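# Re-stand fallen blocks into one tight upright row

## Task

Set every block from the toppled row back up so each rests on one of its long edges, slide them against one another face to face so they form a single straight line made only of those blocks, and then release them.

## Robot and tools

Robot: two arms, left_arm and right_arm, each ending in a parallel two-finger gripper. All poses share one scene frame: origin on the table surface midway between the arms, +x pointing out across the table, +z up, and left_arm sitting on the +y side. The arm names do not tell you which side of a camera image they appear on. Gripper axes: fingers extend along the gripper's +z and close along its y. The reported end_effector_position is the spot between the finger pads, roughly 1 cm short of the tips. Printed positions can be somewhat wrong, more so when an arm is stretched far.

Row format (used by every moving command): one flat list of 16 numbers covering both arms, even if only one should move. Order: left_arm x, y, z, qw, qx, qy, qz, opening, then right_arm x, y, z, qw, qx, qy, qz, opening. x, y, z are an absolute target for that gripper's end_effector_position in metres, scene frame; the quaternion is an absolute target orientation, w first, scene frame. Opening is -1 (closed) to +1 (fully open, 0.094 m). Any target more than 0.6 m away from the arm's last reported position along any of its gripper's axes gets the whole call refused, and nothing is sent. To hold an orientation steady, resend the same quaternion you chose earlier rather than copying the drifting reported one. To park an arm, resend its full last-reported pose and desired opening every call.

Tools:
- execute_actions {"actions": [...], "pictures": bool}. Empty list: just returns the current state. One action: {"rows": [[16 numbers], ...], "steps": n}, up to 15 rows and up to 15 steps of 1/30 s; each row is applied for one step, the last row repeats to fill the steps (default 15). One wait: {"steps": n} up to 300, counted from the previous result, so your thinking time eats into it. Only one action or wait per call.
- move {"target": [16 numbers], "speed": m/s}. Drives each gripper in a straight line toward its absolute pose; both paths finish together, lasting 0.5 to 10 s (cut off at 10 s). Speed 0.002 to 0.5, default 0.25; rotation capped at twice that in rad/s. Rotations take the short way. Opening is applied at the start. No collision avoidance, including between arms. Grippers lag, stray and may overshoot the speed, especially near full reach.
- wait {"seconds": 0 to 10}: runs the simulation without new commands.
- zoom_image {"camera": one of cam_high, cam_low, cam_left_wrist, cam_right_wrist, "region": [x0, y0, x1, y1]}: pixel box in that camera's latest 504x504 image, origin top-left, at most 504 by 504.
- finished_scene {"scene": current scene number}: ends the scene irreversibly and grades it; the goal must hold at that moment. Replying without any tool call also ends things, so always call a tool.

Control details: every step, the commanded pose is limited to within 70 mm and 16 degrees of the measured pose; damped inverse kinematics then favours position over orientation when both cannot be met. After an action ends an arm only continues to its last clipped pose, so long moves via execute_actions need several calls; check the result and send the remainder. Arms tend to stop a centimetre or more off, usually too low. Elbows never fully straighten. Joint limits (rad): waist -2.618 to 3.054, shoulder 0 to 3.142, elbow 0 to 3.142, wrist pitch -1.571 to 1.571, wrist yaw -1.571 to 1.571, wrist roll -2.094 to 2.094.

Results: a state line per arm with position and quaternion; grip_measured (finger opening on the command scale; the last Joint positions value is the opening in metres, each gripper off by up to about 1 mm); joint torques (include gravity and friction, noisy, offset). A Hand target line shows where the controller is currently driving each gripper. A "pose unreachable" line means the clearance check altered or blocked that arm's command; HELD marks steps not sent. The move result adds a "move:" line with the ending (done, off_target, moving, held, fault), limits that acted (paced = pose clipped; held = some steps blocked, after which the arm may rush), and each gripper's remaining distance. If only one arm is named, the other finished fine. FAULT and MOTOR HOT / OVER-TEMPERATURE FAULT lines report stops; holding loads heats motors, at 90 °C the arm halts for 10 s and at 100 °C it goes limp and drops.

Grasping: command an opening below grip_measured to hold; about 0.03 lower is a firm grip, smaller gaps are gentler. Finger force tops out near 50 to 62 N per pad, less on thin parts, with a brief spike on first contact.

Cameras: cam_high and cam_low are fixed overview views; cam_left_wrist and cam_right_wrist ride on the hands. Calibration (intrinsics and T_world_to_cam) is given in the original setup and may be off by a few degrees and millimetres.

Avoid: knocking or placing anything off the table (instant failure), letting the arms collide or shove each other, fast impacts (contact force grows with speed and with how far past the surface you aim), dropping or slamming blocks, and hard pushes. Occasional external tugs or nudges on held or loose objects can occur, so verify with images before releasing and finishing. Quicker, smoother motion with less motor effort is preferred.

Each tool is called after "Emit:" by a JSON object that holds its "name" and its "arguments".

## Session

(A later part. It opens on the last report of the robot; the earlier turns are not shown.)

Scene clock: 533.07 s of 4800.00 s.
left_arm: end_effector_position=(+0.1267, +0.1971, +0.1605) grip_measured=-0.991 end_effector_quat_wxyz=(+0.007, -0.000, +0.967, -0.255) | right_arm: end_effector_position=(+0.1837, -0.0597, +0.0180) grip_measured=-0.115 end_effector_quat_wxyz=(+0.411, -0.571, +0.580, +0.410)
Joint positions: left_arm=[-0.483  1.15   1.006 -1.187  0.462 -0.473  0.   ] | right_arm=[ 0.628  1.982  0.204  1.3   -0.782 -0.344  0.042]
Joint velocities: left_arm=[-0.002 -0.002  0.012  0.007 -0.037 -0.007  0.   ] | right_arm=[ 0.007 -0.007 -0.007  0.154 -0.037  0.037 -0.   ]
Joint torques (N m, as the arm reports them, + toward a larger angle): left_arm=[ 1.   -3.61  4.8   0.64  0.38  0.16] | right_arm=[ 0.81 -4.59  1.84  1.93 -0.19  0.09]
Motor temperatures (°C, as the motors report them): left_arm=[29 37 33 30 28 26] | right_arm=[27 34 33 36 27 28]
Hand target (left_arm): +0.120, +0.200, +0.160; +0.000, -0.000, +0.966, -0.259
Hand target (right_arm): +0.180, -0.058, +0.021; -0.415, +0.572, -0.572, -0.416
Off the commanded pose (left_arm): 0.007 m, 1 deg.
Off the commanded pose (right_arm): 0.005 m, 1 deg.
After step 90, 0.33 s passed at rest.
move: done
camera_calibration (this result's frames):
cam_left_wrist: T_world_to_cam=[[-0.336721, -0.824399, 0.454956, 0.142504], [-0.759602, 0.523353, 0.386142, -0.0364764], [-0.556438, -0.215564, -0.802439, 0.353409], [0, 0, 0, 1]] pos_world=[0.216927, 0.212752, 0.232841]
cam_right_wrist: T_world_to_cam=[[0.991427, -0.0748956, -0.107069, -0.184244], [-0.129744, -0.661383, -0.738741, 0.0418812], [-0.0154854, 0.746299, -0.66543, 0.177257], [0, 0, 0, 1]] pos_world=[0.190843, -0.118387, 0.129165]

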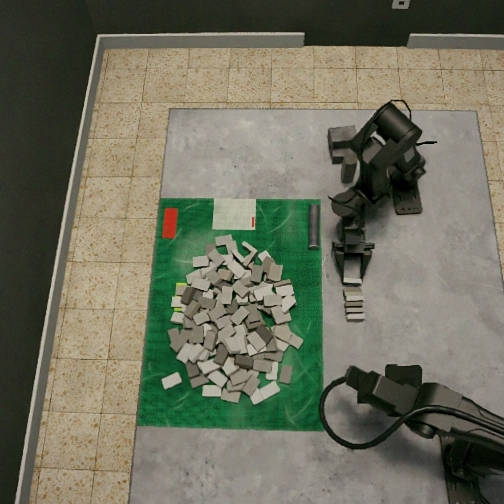

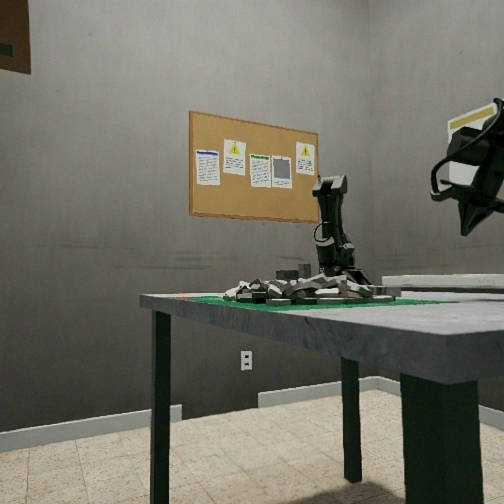

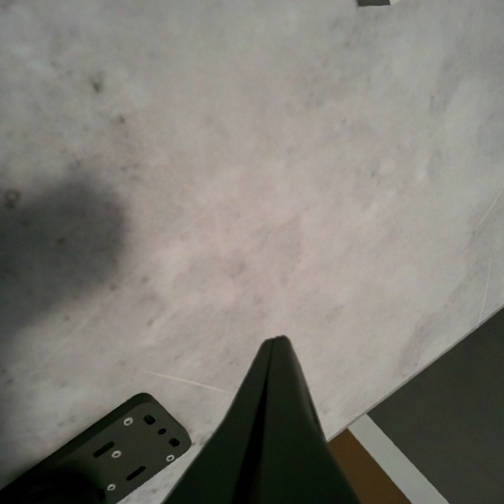

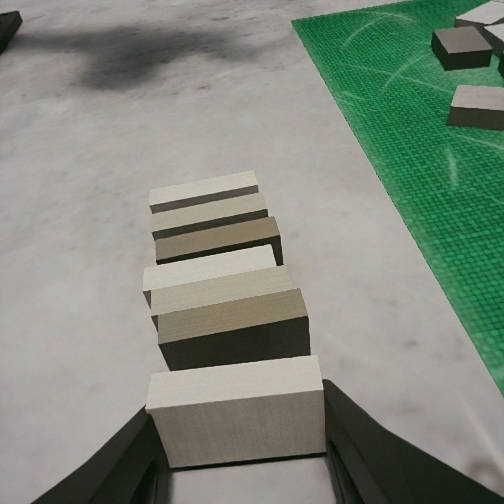

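Emit:
{"name": "move", "arguments": {"target": [0.12,0.20,0.16, 0,0,0.966,-0.2588, -1, 0.180,-0.058,0.017, 0.4156,-0.5721,0.5721,0.4156, -0.16], "speed": 0.01}}

Emit:
{"name": "zoom_image", "arguments": {"camera": "cam_right_wrist", "region": [100, 250, 400, 504]}}

Scene clock: 541.33 s of 4800.00 s.
left_arm: end_effector_position=(+0.1267, +0.1971, +0.1605) grip_measured=-0.991 end_effector_quat_wxyz=(+0.007, -0.000, +0.967, -0.255) | right_arm: end_effector_position=(+0.1845, -0.0594, +0.0157) grip_measured=-0.115 end_effector_quat_wxyz=(+0.416, -0.571, +0.578, +0.409)
Joint positions: left_arm=[-0.483  1.15   1.006 -1.187  0.462 -0.473  0.   ] | right_arm=[ 0.628  2.017  0.204  1.345 -0.78  -0.343  0.042]
Joint velocities: left_arm=[ 0.002 -0.002  0.007 -0.066 -0.037  0.007  0.001] | right_arm=[-0.002  0.007  0.002  0.066 -0.007  0.037 -0.   ]
Joint torques (N m, as the arm reports them, + toward a larger angle): left_arm=[ 1.02 -3.55  4.83  0.64  0.34  0.16] | right_arm=[ 0.83 -4.56  1.82  1.92 -0.22  0.09]
Motor temperatures (°C, as the motors report them): left_arm=[29 37 33 30 28 26] | right_arm=[27 34 33 37 27 28]
Hand target (left_arm): +0.120, +0.200, +0.160; +0.000, -0.000, +0.966, -0.259
Hand target (right_arm): +0.180, -0.058, +0.017; -0.415, +0.572, -0.572, -0.416
Off the commanded pose (left_arm): 0.007 m, 1 deg.
Off the commanded pose (right_arm): 0.005 m, 1 deg.
After step 90, 4.20 s passed at rest.
move: done
camera_calibration (this result's frames):
cam_left_wrist: T_world_to_cam=[[-0.336721, -0.824399, 0.454956, 0.142504], [-0.759602, 0.523353, 0.386142, -0.0364764], [-0.556438, -0.215564, -0.802439, 0.353409], [0, 0, 0, 1]] pos_world=[0.216927, 0.212752, 0.232841]
cam_right_wrist: T_world_to_cam=[[0.992052, -0.076539, -0.0998778, -0.185549], [-0.125534, -0.656634, -0.743689, 0.0400769], [-0.00866193, 0.750316, -0.661023, 0.174458], [0, 0, 0, 1]] pos_world=[0.190617, -0.118785, 0.126593]

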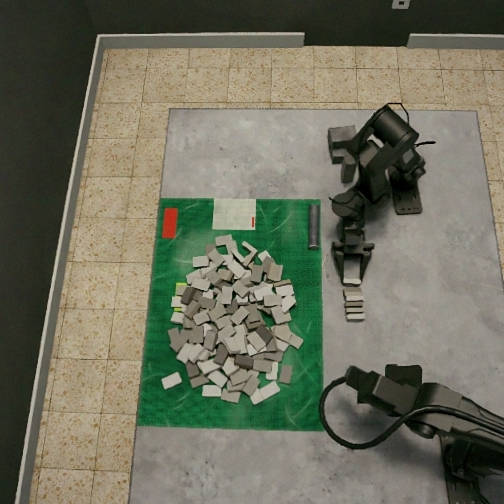

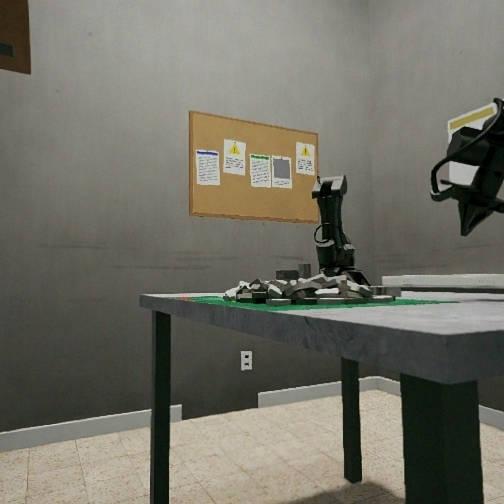

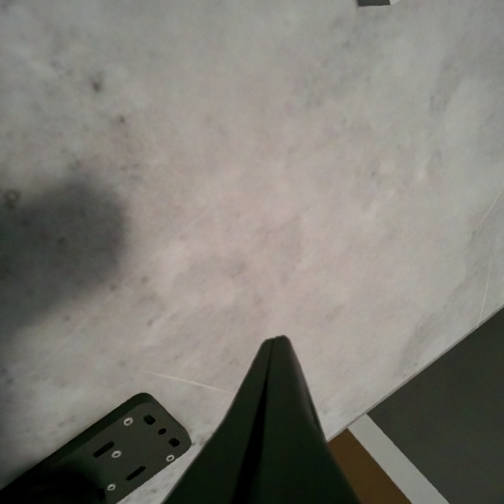

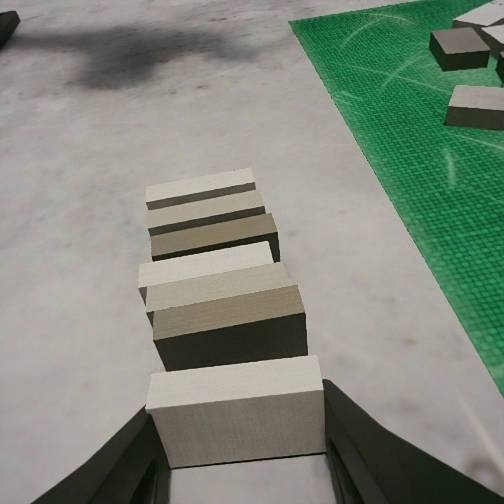

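Region (100, 250, 400, 504) of cam_right_wrist's 504x504 image, scaled by 1.680, with more detail than that image has; it fills the top 427 rows of this view, and the rest is white.

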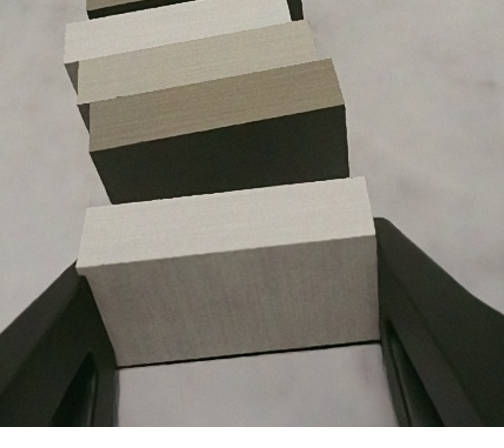

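Emit:
{"name": "move", "arguments": {"target": [0.12,0.20,0.16, 0,0,0.966,-0.2588, -1, 0.180,-0.058,0.017, 0.4156,-0.5721,0.5721,0.4156, 0.25], "speed": 0.01}}

Scene clock: 544.90 s of 4800.00 s.
left_arm: end_effector_position=(+0.1267, +0.1971, +0.1605) grip_measured=-0.991 end_effector_quat_wxyz=(+0.007, -0.000, +0.967, -0.255) | right_arm: end_effector_position=(+0.1853, -0.0587, +0.0178) grip_measured=+0.248 end_effector_quat_wxyz=(+0.421, -0.571, +0.575, +0.408)
Joint positions: left_arm=[-0.483  1.15   1.006 -1.187  0.462 -0.473  0.   ] | right_arm=[ 0.628  2.017  0.204  1.358 -0.78  -0.343  0.059]
Joint velocities: left_arm=[-0.012 -0.002 -0.007 -0.022 -0.022  0.007 -0.001] | right_arm=[-0.017  0.007 -0.002 -0.037  0.037 -0.007  0.001]
Joint torques (N m, as the arm reports them, + toward a larger angle): left_arm=[ 1.   -3.61  4.77  0.64  0.35  0.17] | right_arm=[ 0.75 -4.62  1.81  1.79 -0.22  0.1 ]
Motor temperatures (°C, as the motors report them): left_arm=[29 37 33 30 28 26] | right_arm=[27 34 33 37 27 28]
Hand target (left_arm): +0.120, +0.200, +0.160; +0.000, -0.000, +0.966, -0.259
Hand target (right_arm): +0.180, -0.058, +0.017; -0.415, +0.572, -0.572, -0.416
Off the commanded pose (left_arm): 0.007 m, 1 deg.
Off the commanded pose (right_arm): 0.005 m, 1 deg.
move: done
camera_calibration (this result's frames):
cam_left_wrist: T_world_to_cam=[[-0.336721, -0.824399, 0.454956, 0.142504], [-0.759602, 0.523353, 0.386142, -0.0364764], [-0.556438, -0.215564, -0.802439, 0.353409], [0, 0, 0, 1]] pos_world=[0.216927, 0.212752, 0.232841]
cam_right_wrist: T_world_to_cam=[[0.992929, -0.0757695, -0.0913795, -0.186351], [-0.118678, -0.650624, -0.750069, 0.0413704], [-0.00262132, 0.755611, -0.655016, 0.17439], [0, 0, 0, 1]] pos_world=[0.1904, -0.118974, 0.12823]

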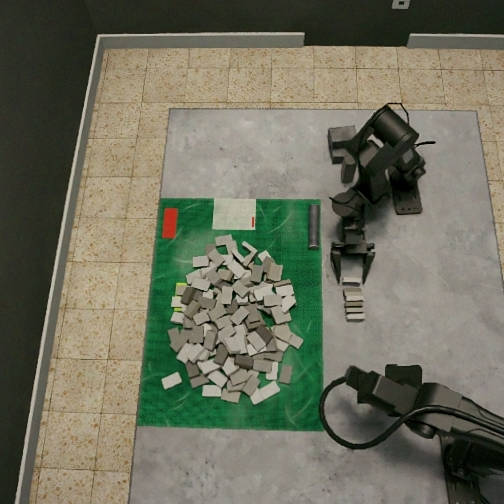

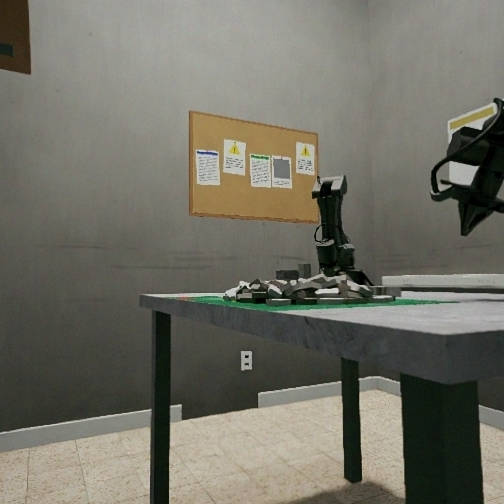

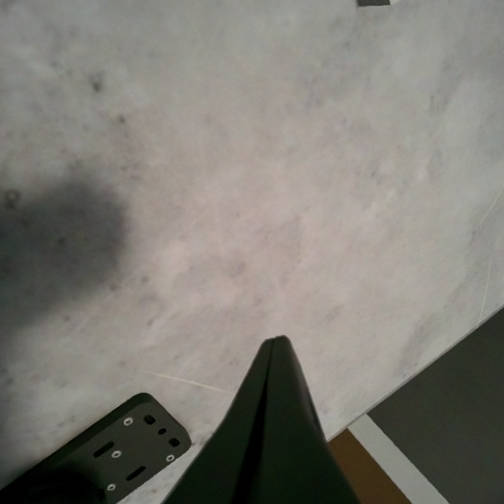

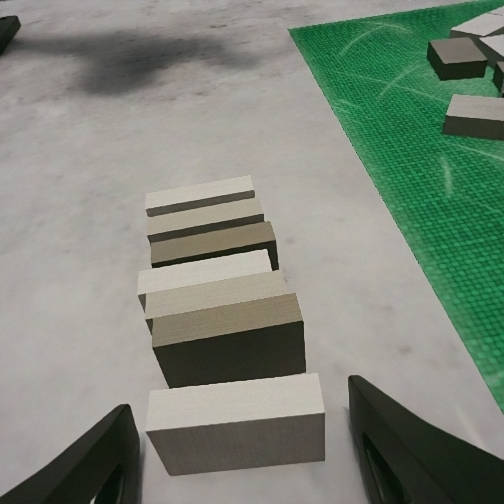

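Emit:
{"name": "move", "arguments": {"target": [0.12,0.20,0.16, 0,0,0.966,-0.2588, -1, 0.180,-0.098,0.024, 0.4156,-0.5721,0.5721,0.4156, 0.25], "speed": 0.04}}

Emit:
{"name": "move", "arguments": {"target": [0.12,0.20,0.16, 0,0,0.966,-0.2588, -1, 0.180,-0.098,0.016, 0.3536,-0.6124,0.6124,0.3536, -0.4], "speed": 0.03}}

Scene clock: 578.53 s of 4800.00 s.
left_arm: end_effector_position=(+0.1267, +0.1971, +0.1605) grip_measured=-0.991 end_effector_quat_wxyz=(+0.007, -0.000, +0.967, -0.255) | right_arm: end_effector_position=(+0.1850, -0.0938, +0.0216) grip_measured=+0.248 end_effector_quat_wxyz=(+0.417, -0.571, +0.575, +0.413)
Joint positions: left_arm=[-0.483  1.15   1.006 -1.187  0.462 -0.473  0.   ] | right_arm=[ 0.472  1.929  0.132  1.252 -0.926 -0.452  0.059]
Joint velocities: left_arm=[-0.002 -0.002 -0.007 -0.037 -0.037 -0.007 -0.   ] | right_arm=[-0.012 -0.012  0.012 -0.095  0.095 -0.066  0.001]
Joint torques (N m, as the arm reports them, + toward a larger angle): left_arm=[ 1.03 -3.64  4.78  0.65  0.35  0.17] | right_arm=[-0.6  -6.88  0.54  1.39 -0.35 -0.14]
Motor temperatures (°C, as the motors report them): left_arm=[29 36 33 30 28 26] | right_arm=[27 34 33 38 27 28]
Hand target (left_arm): +0.120, +0.200, +0.160; +0.000, -0.000, +0.966, -0.259
Hand target (right_arm): +0.180, -0.098, +0.023; -0.415, +0.573, -0.572, -0.415
Off the commanded pose (left_arm): 0.007 m, 1 deg.
Off the commanded pose (right_arm): 0.007 m, 0 deg.
After step 90, 29.13 s passed at rest.
move: done
camera_calibration (this result's frames):
cam_left_wrist: T_world_to_cam=[[-0.336721, -0.824399, 0.454956, 0.142504], [-0.759602, 0.523353, 0.386142, -0.0364764], [-0.556438, -0.215564, -0.802439, 0.353409], [0, 0, 0, 1]] pos_world=[0.216927, 0.212752, 0.232841]
cam_right_wrist: T_world_to_cam=[[0.992351, -0.0694656, -0.102047, -0.187466], [-0.122615, -0.650426, -0.749608, 0.0220554], [-0.014302, 0.756387, -0.653968, 0.205647], [0, 0, 0, 1]] pos_world=[0.191678, -0.154225, 0.131889]

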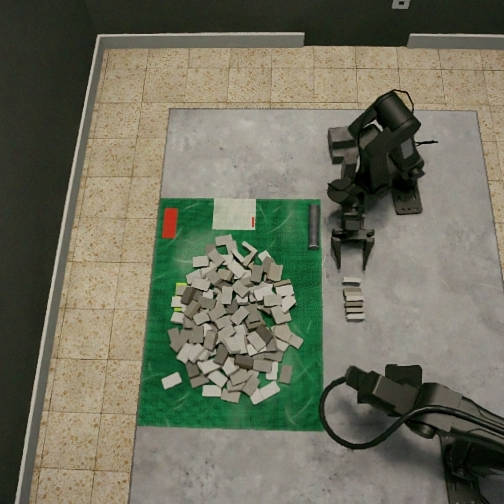

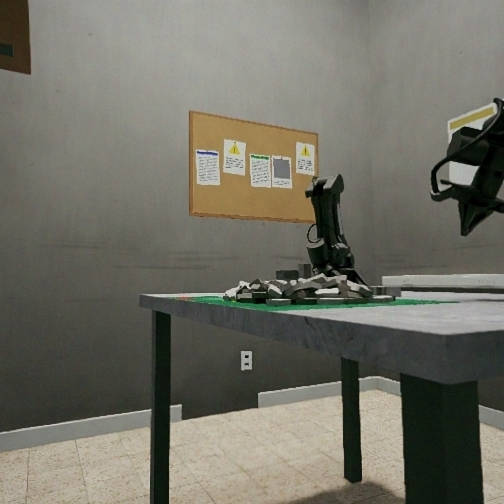

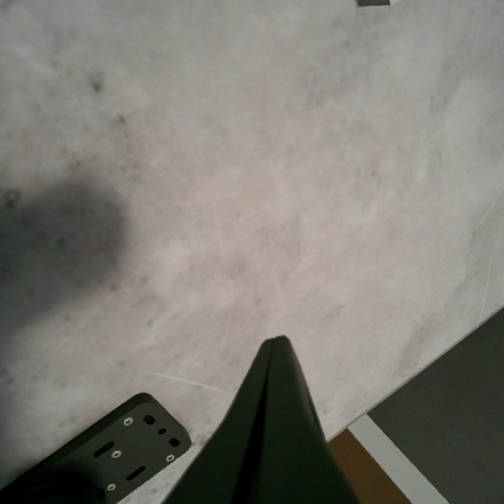

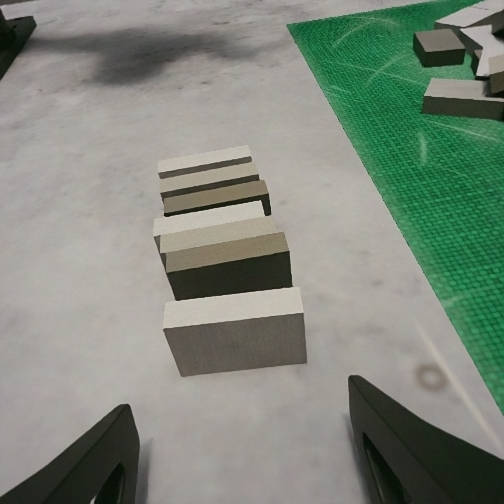

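Scene clock: 582.20 s of 4800.00 s.
left_arm: end_effector_position=(+0.1267, +0.1971, +0.1605) grip_measured=-0.991 end_effector_quat_wxyz=(+0.007, -0.000, +0.967, -0.255) | right_arm: end_effector_position=(+0.1761, -0.1021, +0.0120) grip_measured=-0.398 end_effector_quat_wxyz=(+0.350, -0.607, +0.616, +0.359)
Joint positions: left_arm=[-0.483  1.15   1.006 -1.187  0.462 -0.473  0.   ] | right_arm=[ 0.524  1.594  0.184  0.625 -0.791 -0.598  0.028]
Joint velocities: left_arm=[-0.012 -0.017 -0.002  0.022  0.037  0.037  0.   ] | right_arm=[ 0.012 -0.017  0.002 -0.007  0.022 -0.095  0.001]
Joint torques (N m, as the arm reports them, + toward a larger angle): left_arm=[ 0.96 -3.57  4.82  0.66  0.35  0.17] | right_arm=[ 0.8  -5.54  6.16  1.01 -0.15 -0.11]
Motor temperatures (°C, as the motors report them): left_arm=[29 36 33 30 28 26] | right_arm=[27 34 33 37 27 28]
Hand target (left_arm): +0.120, +0.200, +0.160; +0.000, -0.000, +0.966, -0.259
Hand target (right_arm): +0.180, -0.098, +0.017; -0.353, +0.614, -0.611, -0.354
Off the commanded pose (left_arm): 0.007 m, 1 deg.
Off the commanded pose (right_arm): 0.007 m, 1 deg.
move: done
camera_calibration (this result's frames):
cam_left_wrist: T_world_to_cam=[[-0.336721, -0.824399, 0.454956, 0.142504], [-0.759602, 0.523353, 0.386142, -0.0364764], [-0.556438, -0.215564, -0.802439, 0.353409], [0, 0, 0, 1]] pos_world=[0.216927, 0.212752, 0.232841]
cam_right_wrist: T_world_to_cam=[[0.990794, -0.0858264, -0.104691, -0.181543], [-0.13177, -0.788712, -0.600475, -0.00596609], [-0.0310344, 0.608742, -0.792761, 0.195033], [0, 0, 0, 1]] pos_world=[0.185139, -0.139012, 0.132026]

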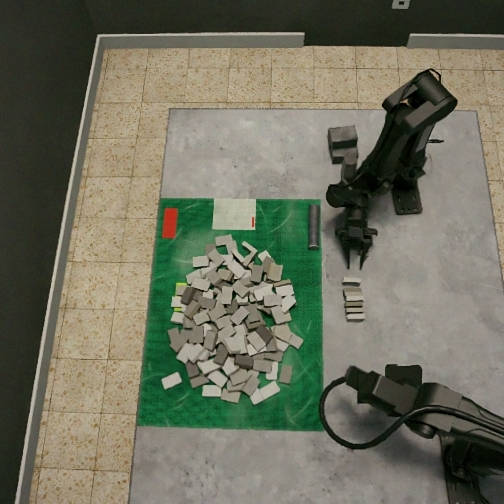

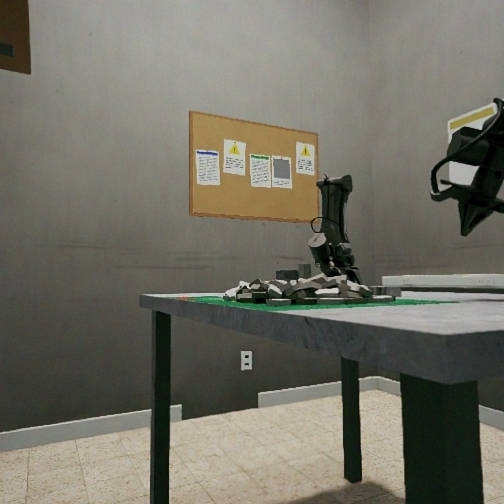

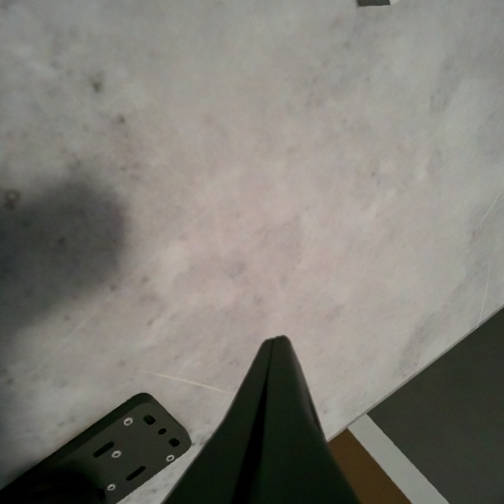

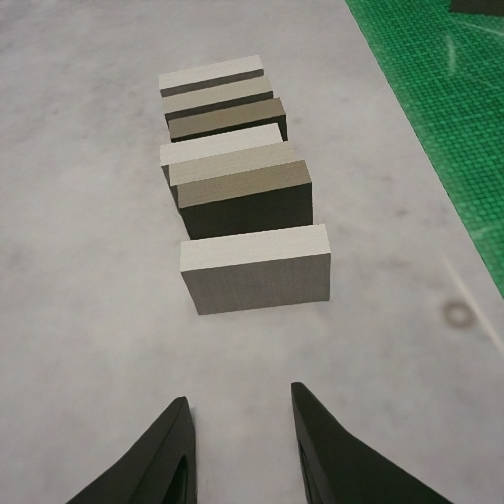

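Emit:
{"name": "move", "arguments": {"target": [0.12,0.20,0.16, 0,0,0.966,-0.2588, -1, 0.187,-0.066,0.016, 0.3536,-0.6124,0.6124,0.3536, -0.4], "speed": 0.025}}

Scene clock: 590.57 s of 4800.00 s.
left_arm: end_effector_position=(+0.1267, +0.1971, +0.1605) grip_measured=-0.991 end_effector_quat_wxyz=(+0.007, -0.000, +0.967, -0.255) | right_arm: end_effector_position=(+0.1809, -0.0740, +0.0126) grip_measured=-0.398 end_effector_quat_wxyz=(+0.348, -0.613, +0.615, +0.353)
Joint positions: left_arm=[-0.483  1.15   1.006 -1.187  0.462 -0.473  0.   ] | right_arm=[ 0.632  1.661  0.26   0.669 -0.706 -0.518  0.028]
Joint velocities: left_arm=[-0.002  0.022 -0.022  0.022 -0.095 -0.007 -0.   ] | right_arm=[-0.007 -0.012  0.027 -0.022  0.007  0.051 -0.   ]
Joint torques (N m, as the arm reports them, + toward a larger angle): left_arm=[ 1.04 -3.58  4.79  0.64  0.35  0.16] | right_arm=[ 0.7  -3.42  6.64  1.54 -0.15  0.1 ]
Motor temperatures (°C, as the motors report them): left_arm=[29 36 33 30 28 26] | right_arm=[27 34 33 37 27 28]
Hand target (left_arm): +0.120, +0.200, +0.160; +0.000, -0.000, +0.966, -0.259
Hand target (right_arm): +0.187, -0.066, +0.016; -0.354, +0.612, -0.612, -0.354
Off the commanded pose (left_arm): 0.007 m, 1 deg.
Off the commanded pose (right_arm): 0.011 m, 1 deg.
After step 90, 3.60 s passed at rest.
move: off_target (right_arm)
camera_calibration (this result's frames):
cam_left_wrist: T_world_to_cam=[[-0.336721, -0.824399, 0.454956, 0.142504], [-0.759602, 0.523353, 0.386142, -0.0364764], [-0.556438, -0.215564, -0.802439, 0.353409], [0, 0, 0, 1]] pos_world=[0.216927, 0.212752, 0.232841]
cam_right_wrist: T_world_to_cam=[[0.992081, -0.0813276, -0.0957175, -0.183832], [-0.12239, -0.797198, -0.591183, 0.0148532], [-0.0282263, 0.598216, -0.800838, 0.17735], [0, 0, 0, 1]] pos_world=[0.1892, -0.109203, 0.133213]

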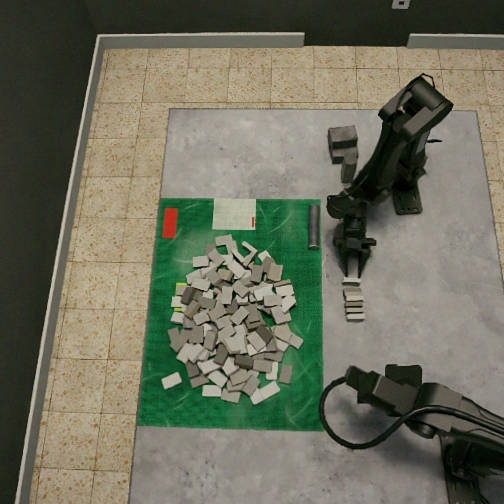

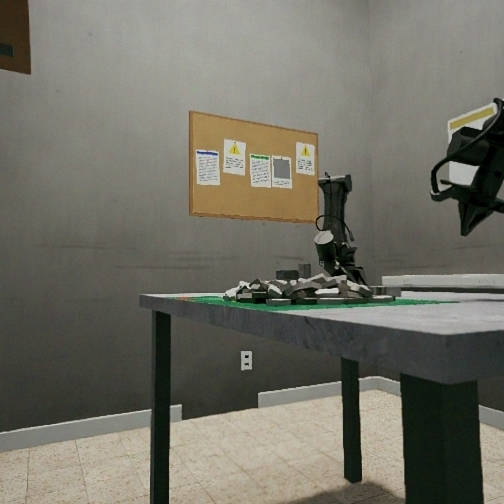

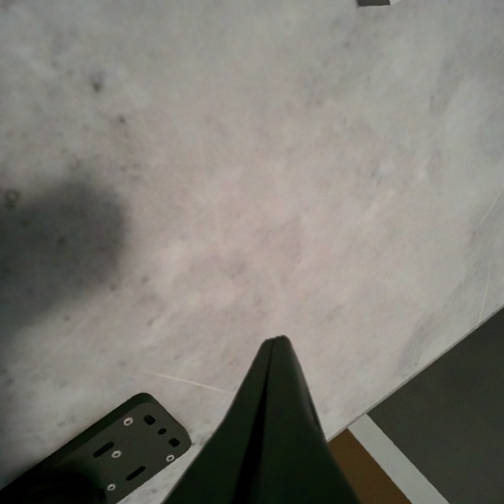

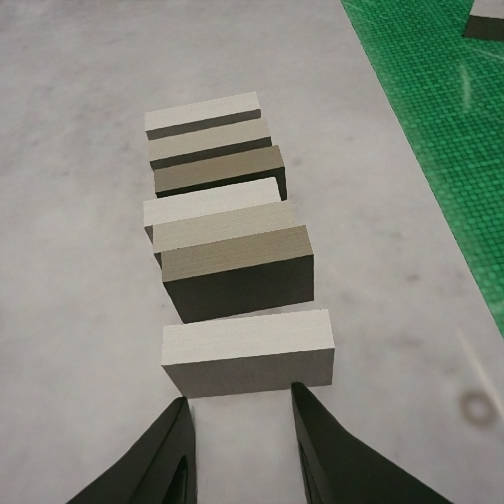

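Emit:
{"name": "move", "arguments": {"target": [0.12,0.20,0.16, 0,0,0.966,-0.2588, -1, 0.187,-0.046,0.016, 0.3536,-0.6124,0.6124,0.3536, -0.4], "speed": 0.02}}

Scene clock: 595.13 s of 4800.00 s.
left_arm: end_effector_position=(+0.1267, +0.1971, +0.1605) grip_measured=-0.991 end_effector_quat_wxyz=(+0.007, -0.000, +0.967, -0.255) | right_arm: end_effector_position=(+0.1811, -0.0549, +0.0130) grip_measured=-0.398 end_effector_quat_wxyz=(+0.348, -0.614, +0.614, +0.354)
Joint positions: left_arm=[-0.483  1.15   1.006 -1.187  0.462 -0.473  0.   ] | right_arm=[ 0.698  1.707  0.305  0.705 -0.658 -0.464  0.028]
Joint velocities: left_arm=[-0.002 -0.012  0.012 -0.037 -0.007 -0.037 -0.   ] | right_arm=[-0.012 -0.002 -0.002 -0.022 -0.051  0.051  0.001]
Joint torques (N m, as the arm reports them, + toward a larger angle): left_arm=[ 1.   -3.56  4.85  0.63  0.36  0.16] | right_arm=[ 0.9  -3.72  6.76  1.58 -0.09  0.1 ]
Motor temperatures (°C, as the motors report them): left_arm=[29 36 33 30 28 26] | right_arm=[27 34 34 37 27 28]
Hand target (left_arm): +0.120, +0.200, +0.160; +0.000, -0.000, +0.966, -0.259
Hand target (right_arm): +0.187, -0.046, +0.017; -0.354, +0.612, -0.612, -0.354
Off the commanded pose (left_arm): 0.007 m, 1 deg.
Off the commanded pose (right_arm): 0.011 m, 1 deg.
move: off_target (right_arm)
camera_calibration (this result's frames):
cam_left_wrist: T_world_to_cam=[[-0.336721, -0.824399, 0.454956, 0.142504], [-0.759602, 0.523353, 0.386142, -0.0364764], [-0.556438, -0.215564, -0.802439, 0.353409], [0, 0, 0, 1]] pos_world=[0.216927, 0.212752, 0.232841]
cam_right_wrist: T_world_to_cam=[[0.992389, -0.0786835, -0.094721, -0.182332], [-0.119683, -0.797283, -0.591621, 0.0297908], [-0.0289686, 0.598455, -0.800632, 0.166452], [0, 0, 0, 1]] pos_world=[0.189332, -0.0902088, 0.133621]

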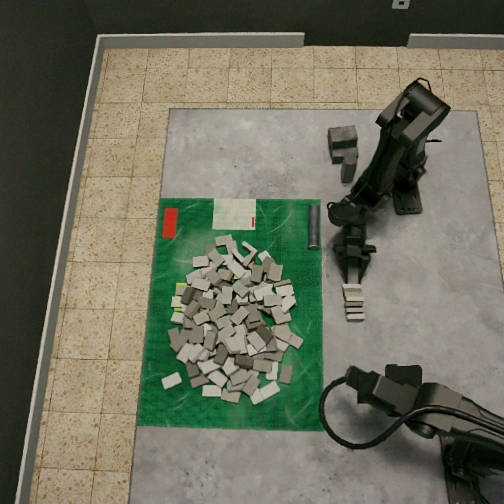

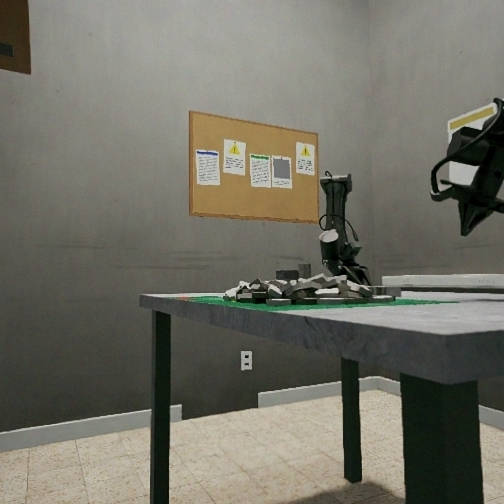

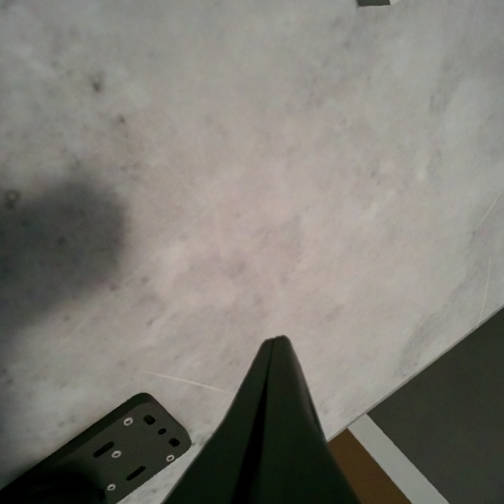

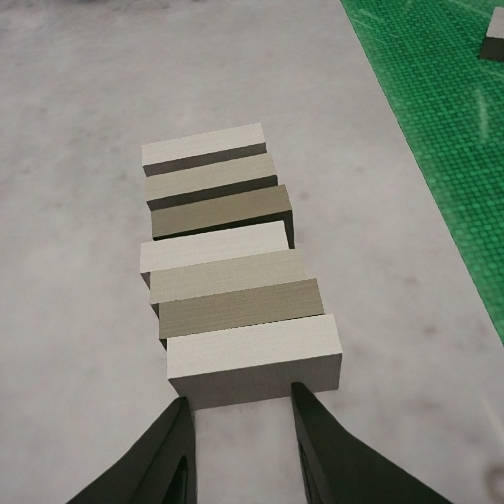

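Emit:
{"name": "move", "arguments": {"target": [0.12,0.20,0.16, 0,0,0.966,-0.2588, -1, 0.187,-0.032,0.016, 0.3536,-0.6124,0.6124,0.3536, -0.4], "speed": 0.02}}

Scene clock: 598.23 s of 4800.00 s.
left_arm: end_effector_position=(+0.1267, +0.1971, +0.1605) grip_measured=-0.991 end_effector_quat_wxyz=(+0.007, -0.000, +0.967, -0.255) | right_arm: end_effector_position=(+0.1817, -0.0419, +0.0132) grip_measured=-0.398 end_effector_quat_wxyz=(+0.348, -0.614, +0.614, +0.353)
Joint positions: left_arm=[-0.483  1.15   1.006 -1.187  0.462 -0.473  0.   ] | right_arm=[ 0.739  1.738  0.339  0.72  -0.626 -0.434  0.028]
Joint velocities: left_arm=[-0.007  0.007 -0.012  0.007 -0.022  0.051  0.   ] | right_arm=[-0.017 -0.012  0.002 -0.037 -0.037  0.022  0.   ]
Joint torques (N m, as the arm reports them, + toward a larger angle): left_arm=[ 1.02 -3.57  4.8   0.65  0.36  0.17] | right_arm=[ 1.05 -3.89  7.01  1.59 -0.06  0.12]
Motor temperatures (°C, as the motors report them): left_arm=[29 36 33 30 28 26] | right_arm=[27 34 34 37 27 28]
Hand target (left_arm): +0.120, +0.200, +0.160; +0.000, -0.000, +0.966, -0.259
Hand target (right_arm): +0.187, -0.032, +0.016; -0.354, +0.612, -0.612, -0.354
Off the commanded pose (left_arm): 0.007 m, 1 deg.
Off the commanded pose (right_arm): 0.012 m, 1 deg.
move: off_target (right_arm)
camera_calibration (this result's frames):
cam_left_wrist: T_world_to_cam=[[-0.336721, -0.824399, 0.454956, 0.142504], [-0.759602, 0.523353, 0.386142, -0.0364764], [-0.556438, -0.215564, -0.802439, 0.353409], [0, 0, 0, 1]] pos_world=[0.216927, 0.212752, 0.232841]
cam_right_wrist: T_world_to_cam=[[0.992622, -0.0783427, -0.0925412, -0.181935], [-0.118106, -0.797408, -0.591769, 0.0400916], [-0.0274323, 0.598333, -0.800778, 0.158522], [0, 0, 0, 1]] pos_world=[0.189677, -0.0771327, 0.133829]

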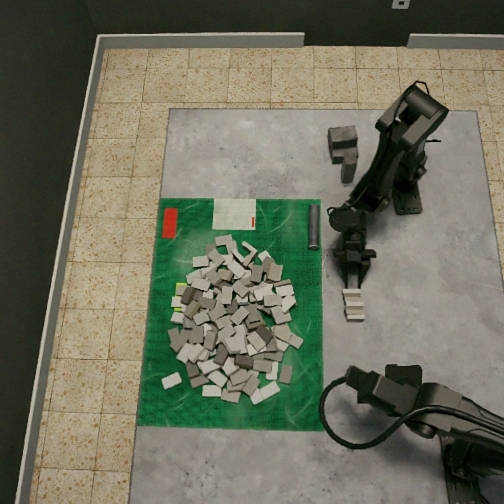

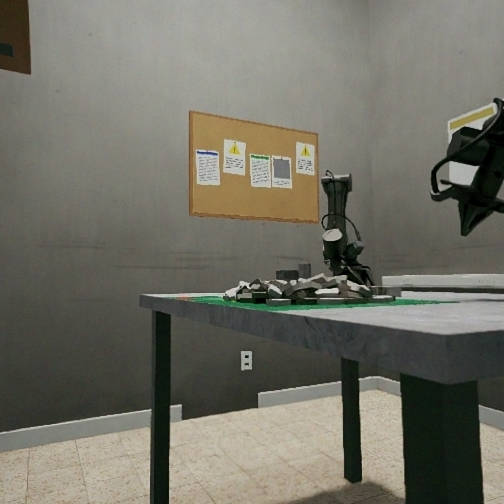

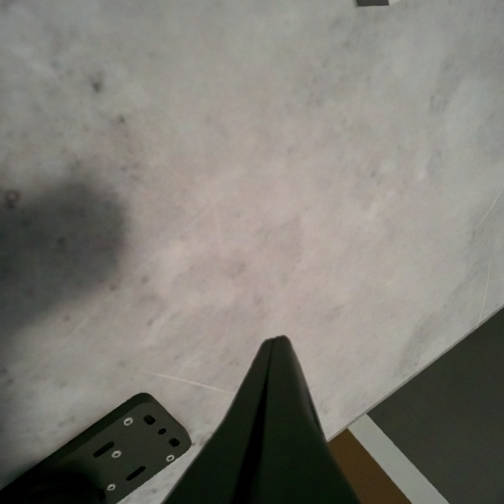

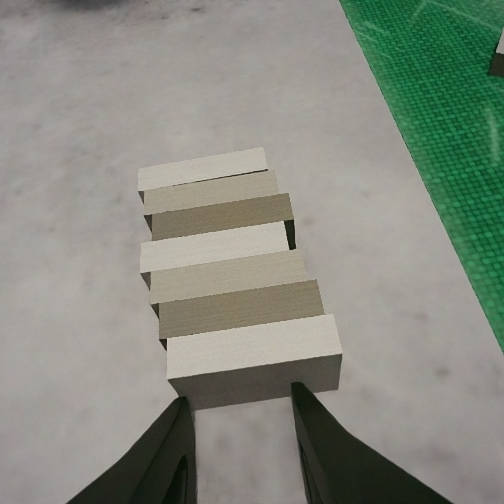

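Emit:
{"name": "zoom_image", "arguments": {"camera": "cam_right_wrist", "region": [110, 130, 370, 420]}}

Region (110, 130, 370, 420) of cam_right_wrist's 504x504 image, scaled by 1.738, with more detail than that image has; it fills the left 452 columns of this view, and the rest is white.

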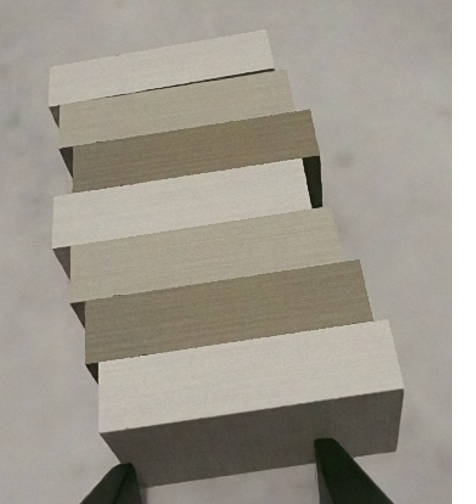

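Emit:
{"name": "move", "arguments": {"target": [0.12,0.20,0.16, 0,0,0.966,-0.2588, -1, 0.187,-0.027,0.016, 0.3536,-0.6124,0.6124,0.3536, -0.4], "speed": 0.015}}

Emit:
{"name": "move", "arguments": {"target": [0.12,0.20,0.16, 0,0,0.966,-0.2588, -1, 0.187,-0.060,0.018, 0.3411,-0.6334,0.5906,0.3657, -0.4], "speed": 0.04}}

Scene clock: 619.50 s of 4800.00 s.
left_arm: end_effector_position=(+0.1267, +0.1971, +0.1605) grip_measured=-0.991 end_effector_quat_wxyz=(+0.007, -0.000, +0.967, -0.255) | right_arm: end_effector_position=(+0.1821, -0.0370, +0.0131) grip_measured=-0.398 end_effector_quat_wxyz=(+0.349, -0.614, +0.614, +0.352)
Joint positions: left_arm=[-0.483  1.15   1.006 -1.187  0.462 -0.473  0.   ] | right_arm=[ 0.754  1.749  0.353  0.725 -0.612 -0.423  0.028]
Joint velocities: left_arm=[ 0.002 -0.007 -0.012 -0.022  0.022  0.007 -0.   ] | right_arm=[-0.012 -0.012 -0.002  0.037 -0.007  0.037  0.001]
Joint torques (N m, as the arm reports them, + toward a larger angle): left_arm=[ 1.04 -3.55  4.83  0.64  0.35  0.18] | right_arm=[ 0.94 -3.95  7.05  1.58 -0.11  0.13]
Motor temperatures (°C, as the motors report them): left_arm=[29 36 33 30 28 26] | right_arm=[27 34 34 37 27 28]
Hand target (left_arm): +0.120, +0.200, +0.160; +0.000, -0.000, +0.966, -0.259
Hand target (right_arm): +0.187, -0.027, +0.016; -0.353, +0.612, -0.613, -0.354
Off the commanded pose (left_arm): 0.007 m, 1 deg.
Off the commanded pose (right_arm): 0.011 m, 1 deg.
After step 90, 16.90 s passed at rest.
move: off_target (right_arm)
camera_calibration (this result's frames):
cam_left_wrist: T_world_to_cam=[[-0.336721, -0.824399, 0.454956, 0.142504], [-0.759602, 0.523353, 0.386142, -0.0364764], [-0.556438, -0.215564, -0.802439, 0.353409], [0, 0, 0, 1]] pos_world=[0.216927, 0.212752, 0.232841]
cam_right_wrist: T_world_to_cam=[[0.992584, -0.0803745, -0.0911933, -0.182092], [-0.118912, -0.797682, -0.591239, 0.0441204], [-0.0252227, 0.597699, -0.801324, 0.155128], [0, 0, 0, 1]] pos_world=[0.189901, -0.0721615, 0.133788]

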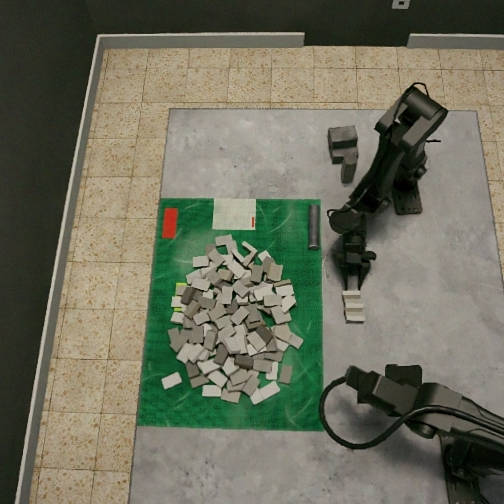

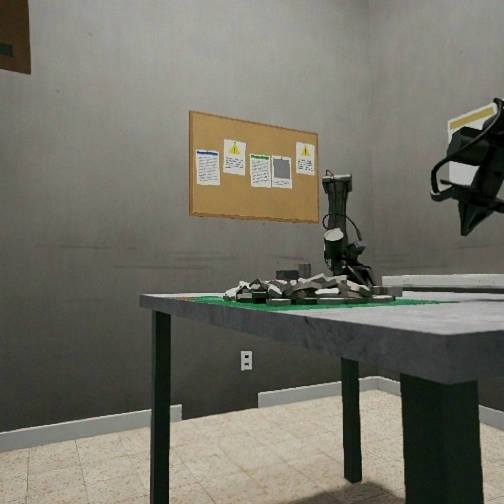

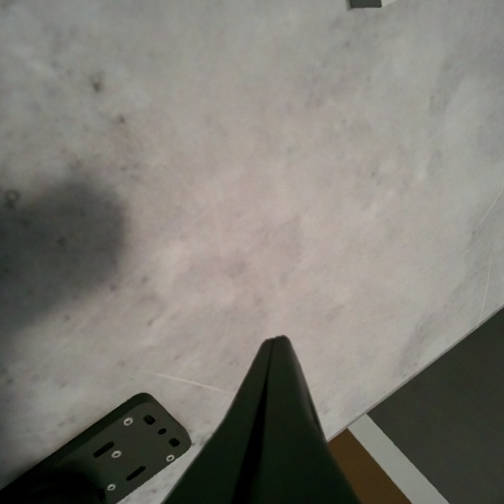

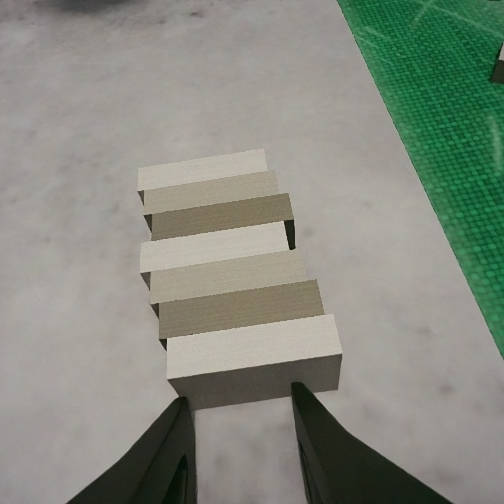

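Scene clock: 620.77 s of 4800.00 s.
left_arm: end_effector_position=(+0.1267, +0.1971, +0.1605) grip_measured=-0.991 end_effector_quat_wxyz=(+0.007, -0.000, +0.967, -0.255) | right_arm: end_effector_position=(+0.1877, -0.0586, +0.0125) grip_measured=-0.398 end_effector_quat_wxyz=(-0.339, +0.632, -0.596, -0.362)
Joint positions: left_arm=[-0.483  1.15   1.006 -1.187  0.462 -0.473  0.   ] | right_arm=[ 0.639  1.722  0.353  0.607 -0.742 -0.568  0.028]
Joint velocities: left_arm=[-0.002  0.007  0.002 -0.051 -0.037 -0.037  0.   ] | right_arm=[-0.017 -0.012 -0.027  0.022  0.037 -0.037  0.001]
Joint torques (N m, as the arm reports them, + toward a larger angle): left_arm=[ 0.97 -3.56  4.76  0.65  0.35  0.16] | right_arm=[-0.62 -7.19  4.25  1.18 -0.37 -0.1 ]
Motor temperatures (°C, as the motors report them): left_arm=[29 36 33 30 28 26] | right_arm=[27 34 34 37 27 28]
Hand target (left_arm): +0.120, +0.200, +0.160; +0.000, -0.000, +0.966, -0.259
Hand target (right_arm): +0.187, -0.060, +0.017; -0.341, +0.634, -0.590, -0.365
Off the commanded pose (left_arm): 0.007 m, 1 deg.
Off the commanded pose (right_arm): 0.006 m, 1 deg.
move: done
camera_calibration (this result's frames):
cam_left_wrist: T_world_to_cam=[[-0.336721, -0.824399, 0.454956, 0.142504], [-0.759602, 0.523353, 0.386142, -0.0364764], [-0.556438, -0.215564, -0.802439, 0.353409], [0, 0, 0, 1]] pos_world=[0.216927, 0.212752, 0.232841]
cam_right_wrist: T_world_to_cam=[[0.995612, -0.0225084, -0.090827, -0.186574], [-0.072124, -0.802999, -0.591601, 0.0180673], [-0.059618, 0.595556, -0.801099, 0.173954], [0, 0, 0, 1]] pos_world=[0.197429, -0.0932909, 0.133097]

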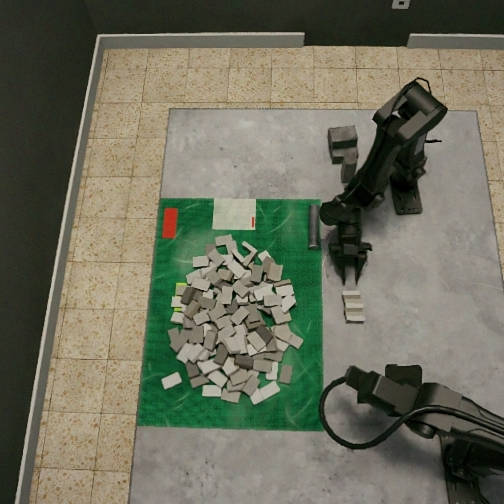

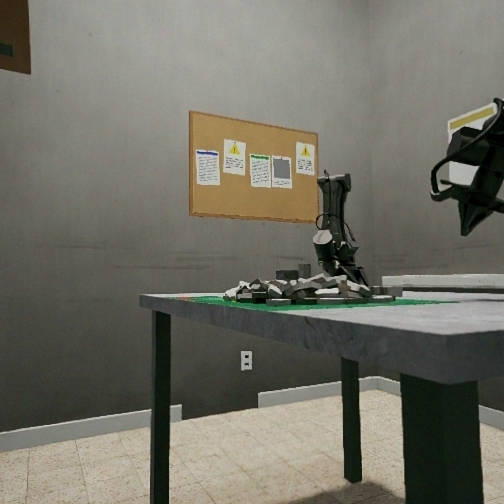

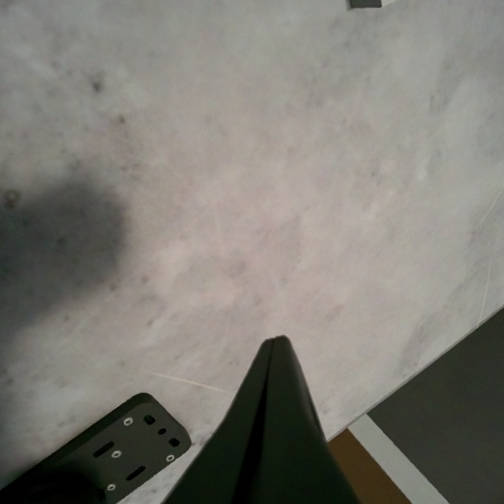

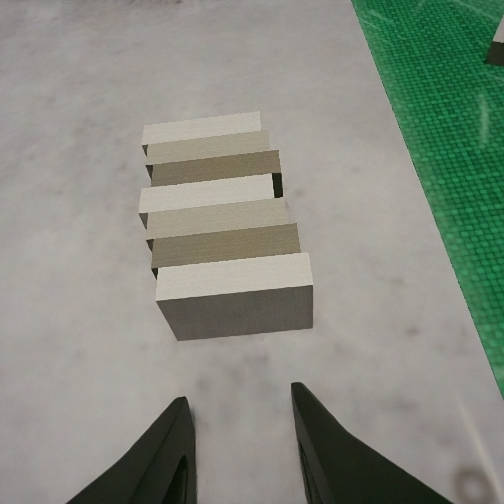

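Emit:
{"name": "zoom_image", "arguments": {"camera": "cam_right_wrist", "region": [110, 100, 370, 420]}}

Region (110, 100, 370, 420) of cam_right_wrist's 504x504 image, scaled by 1.575, with more detail than that image has; it fills the left 410 columns of this view, and the rest is white.

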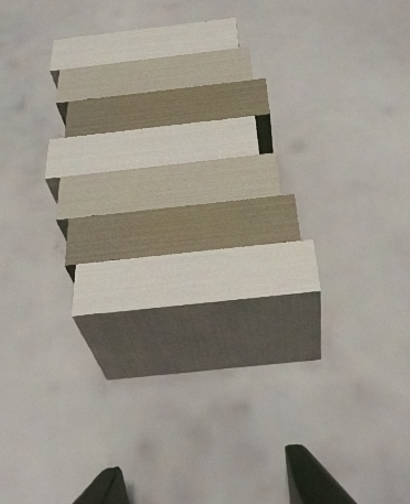

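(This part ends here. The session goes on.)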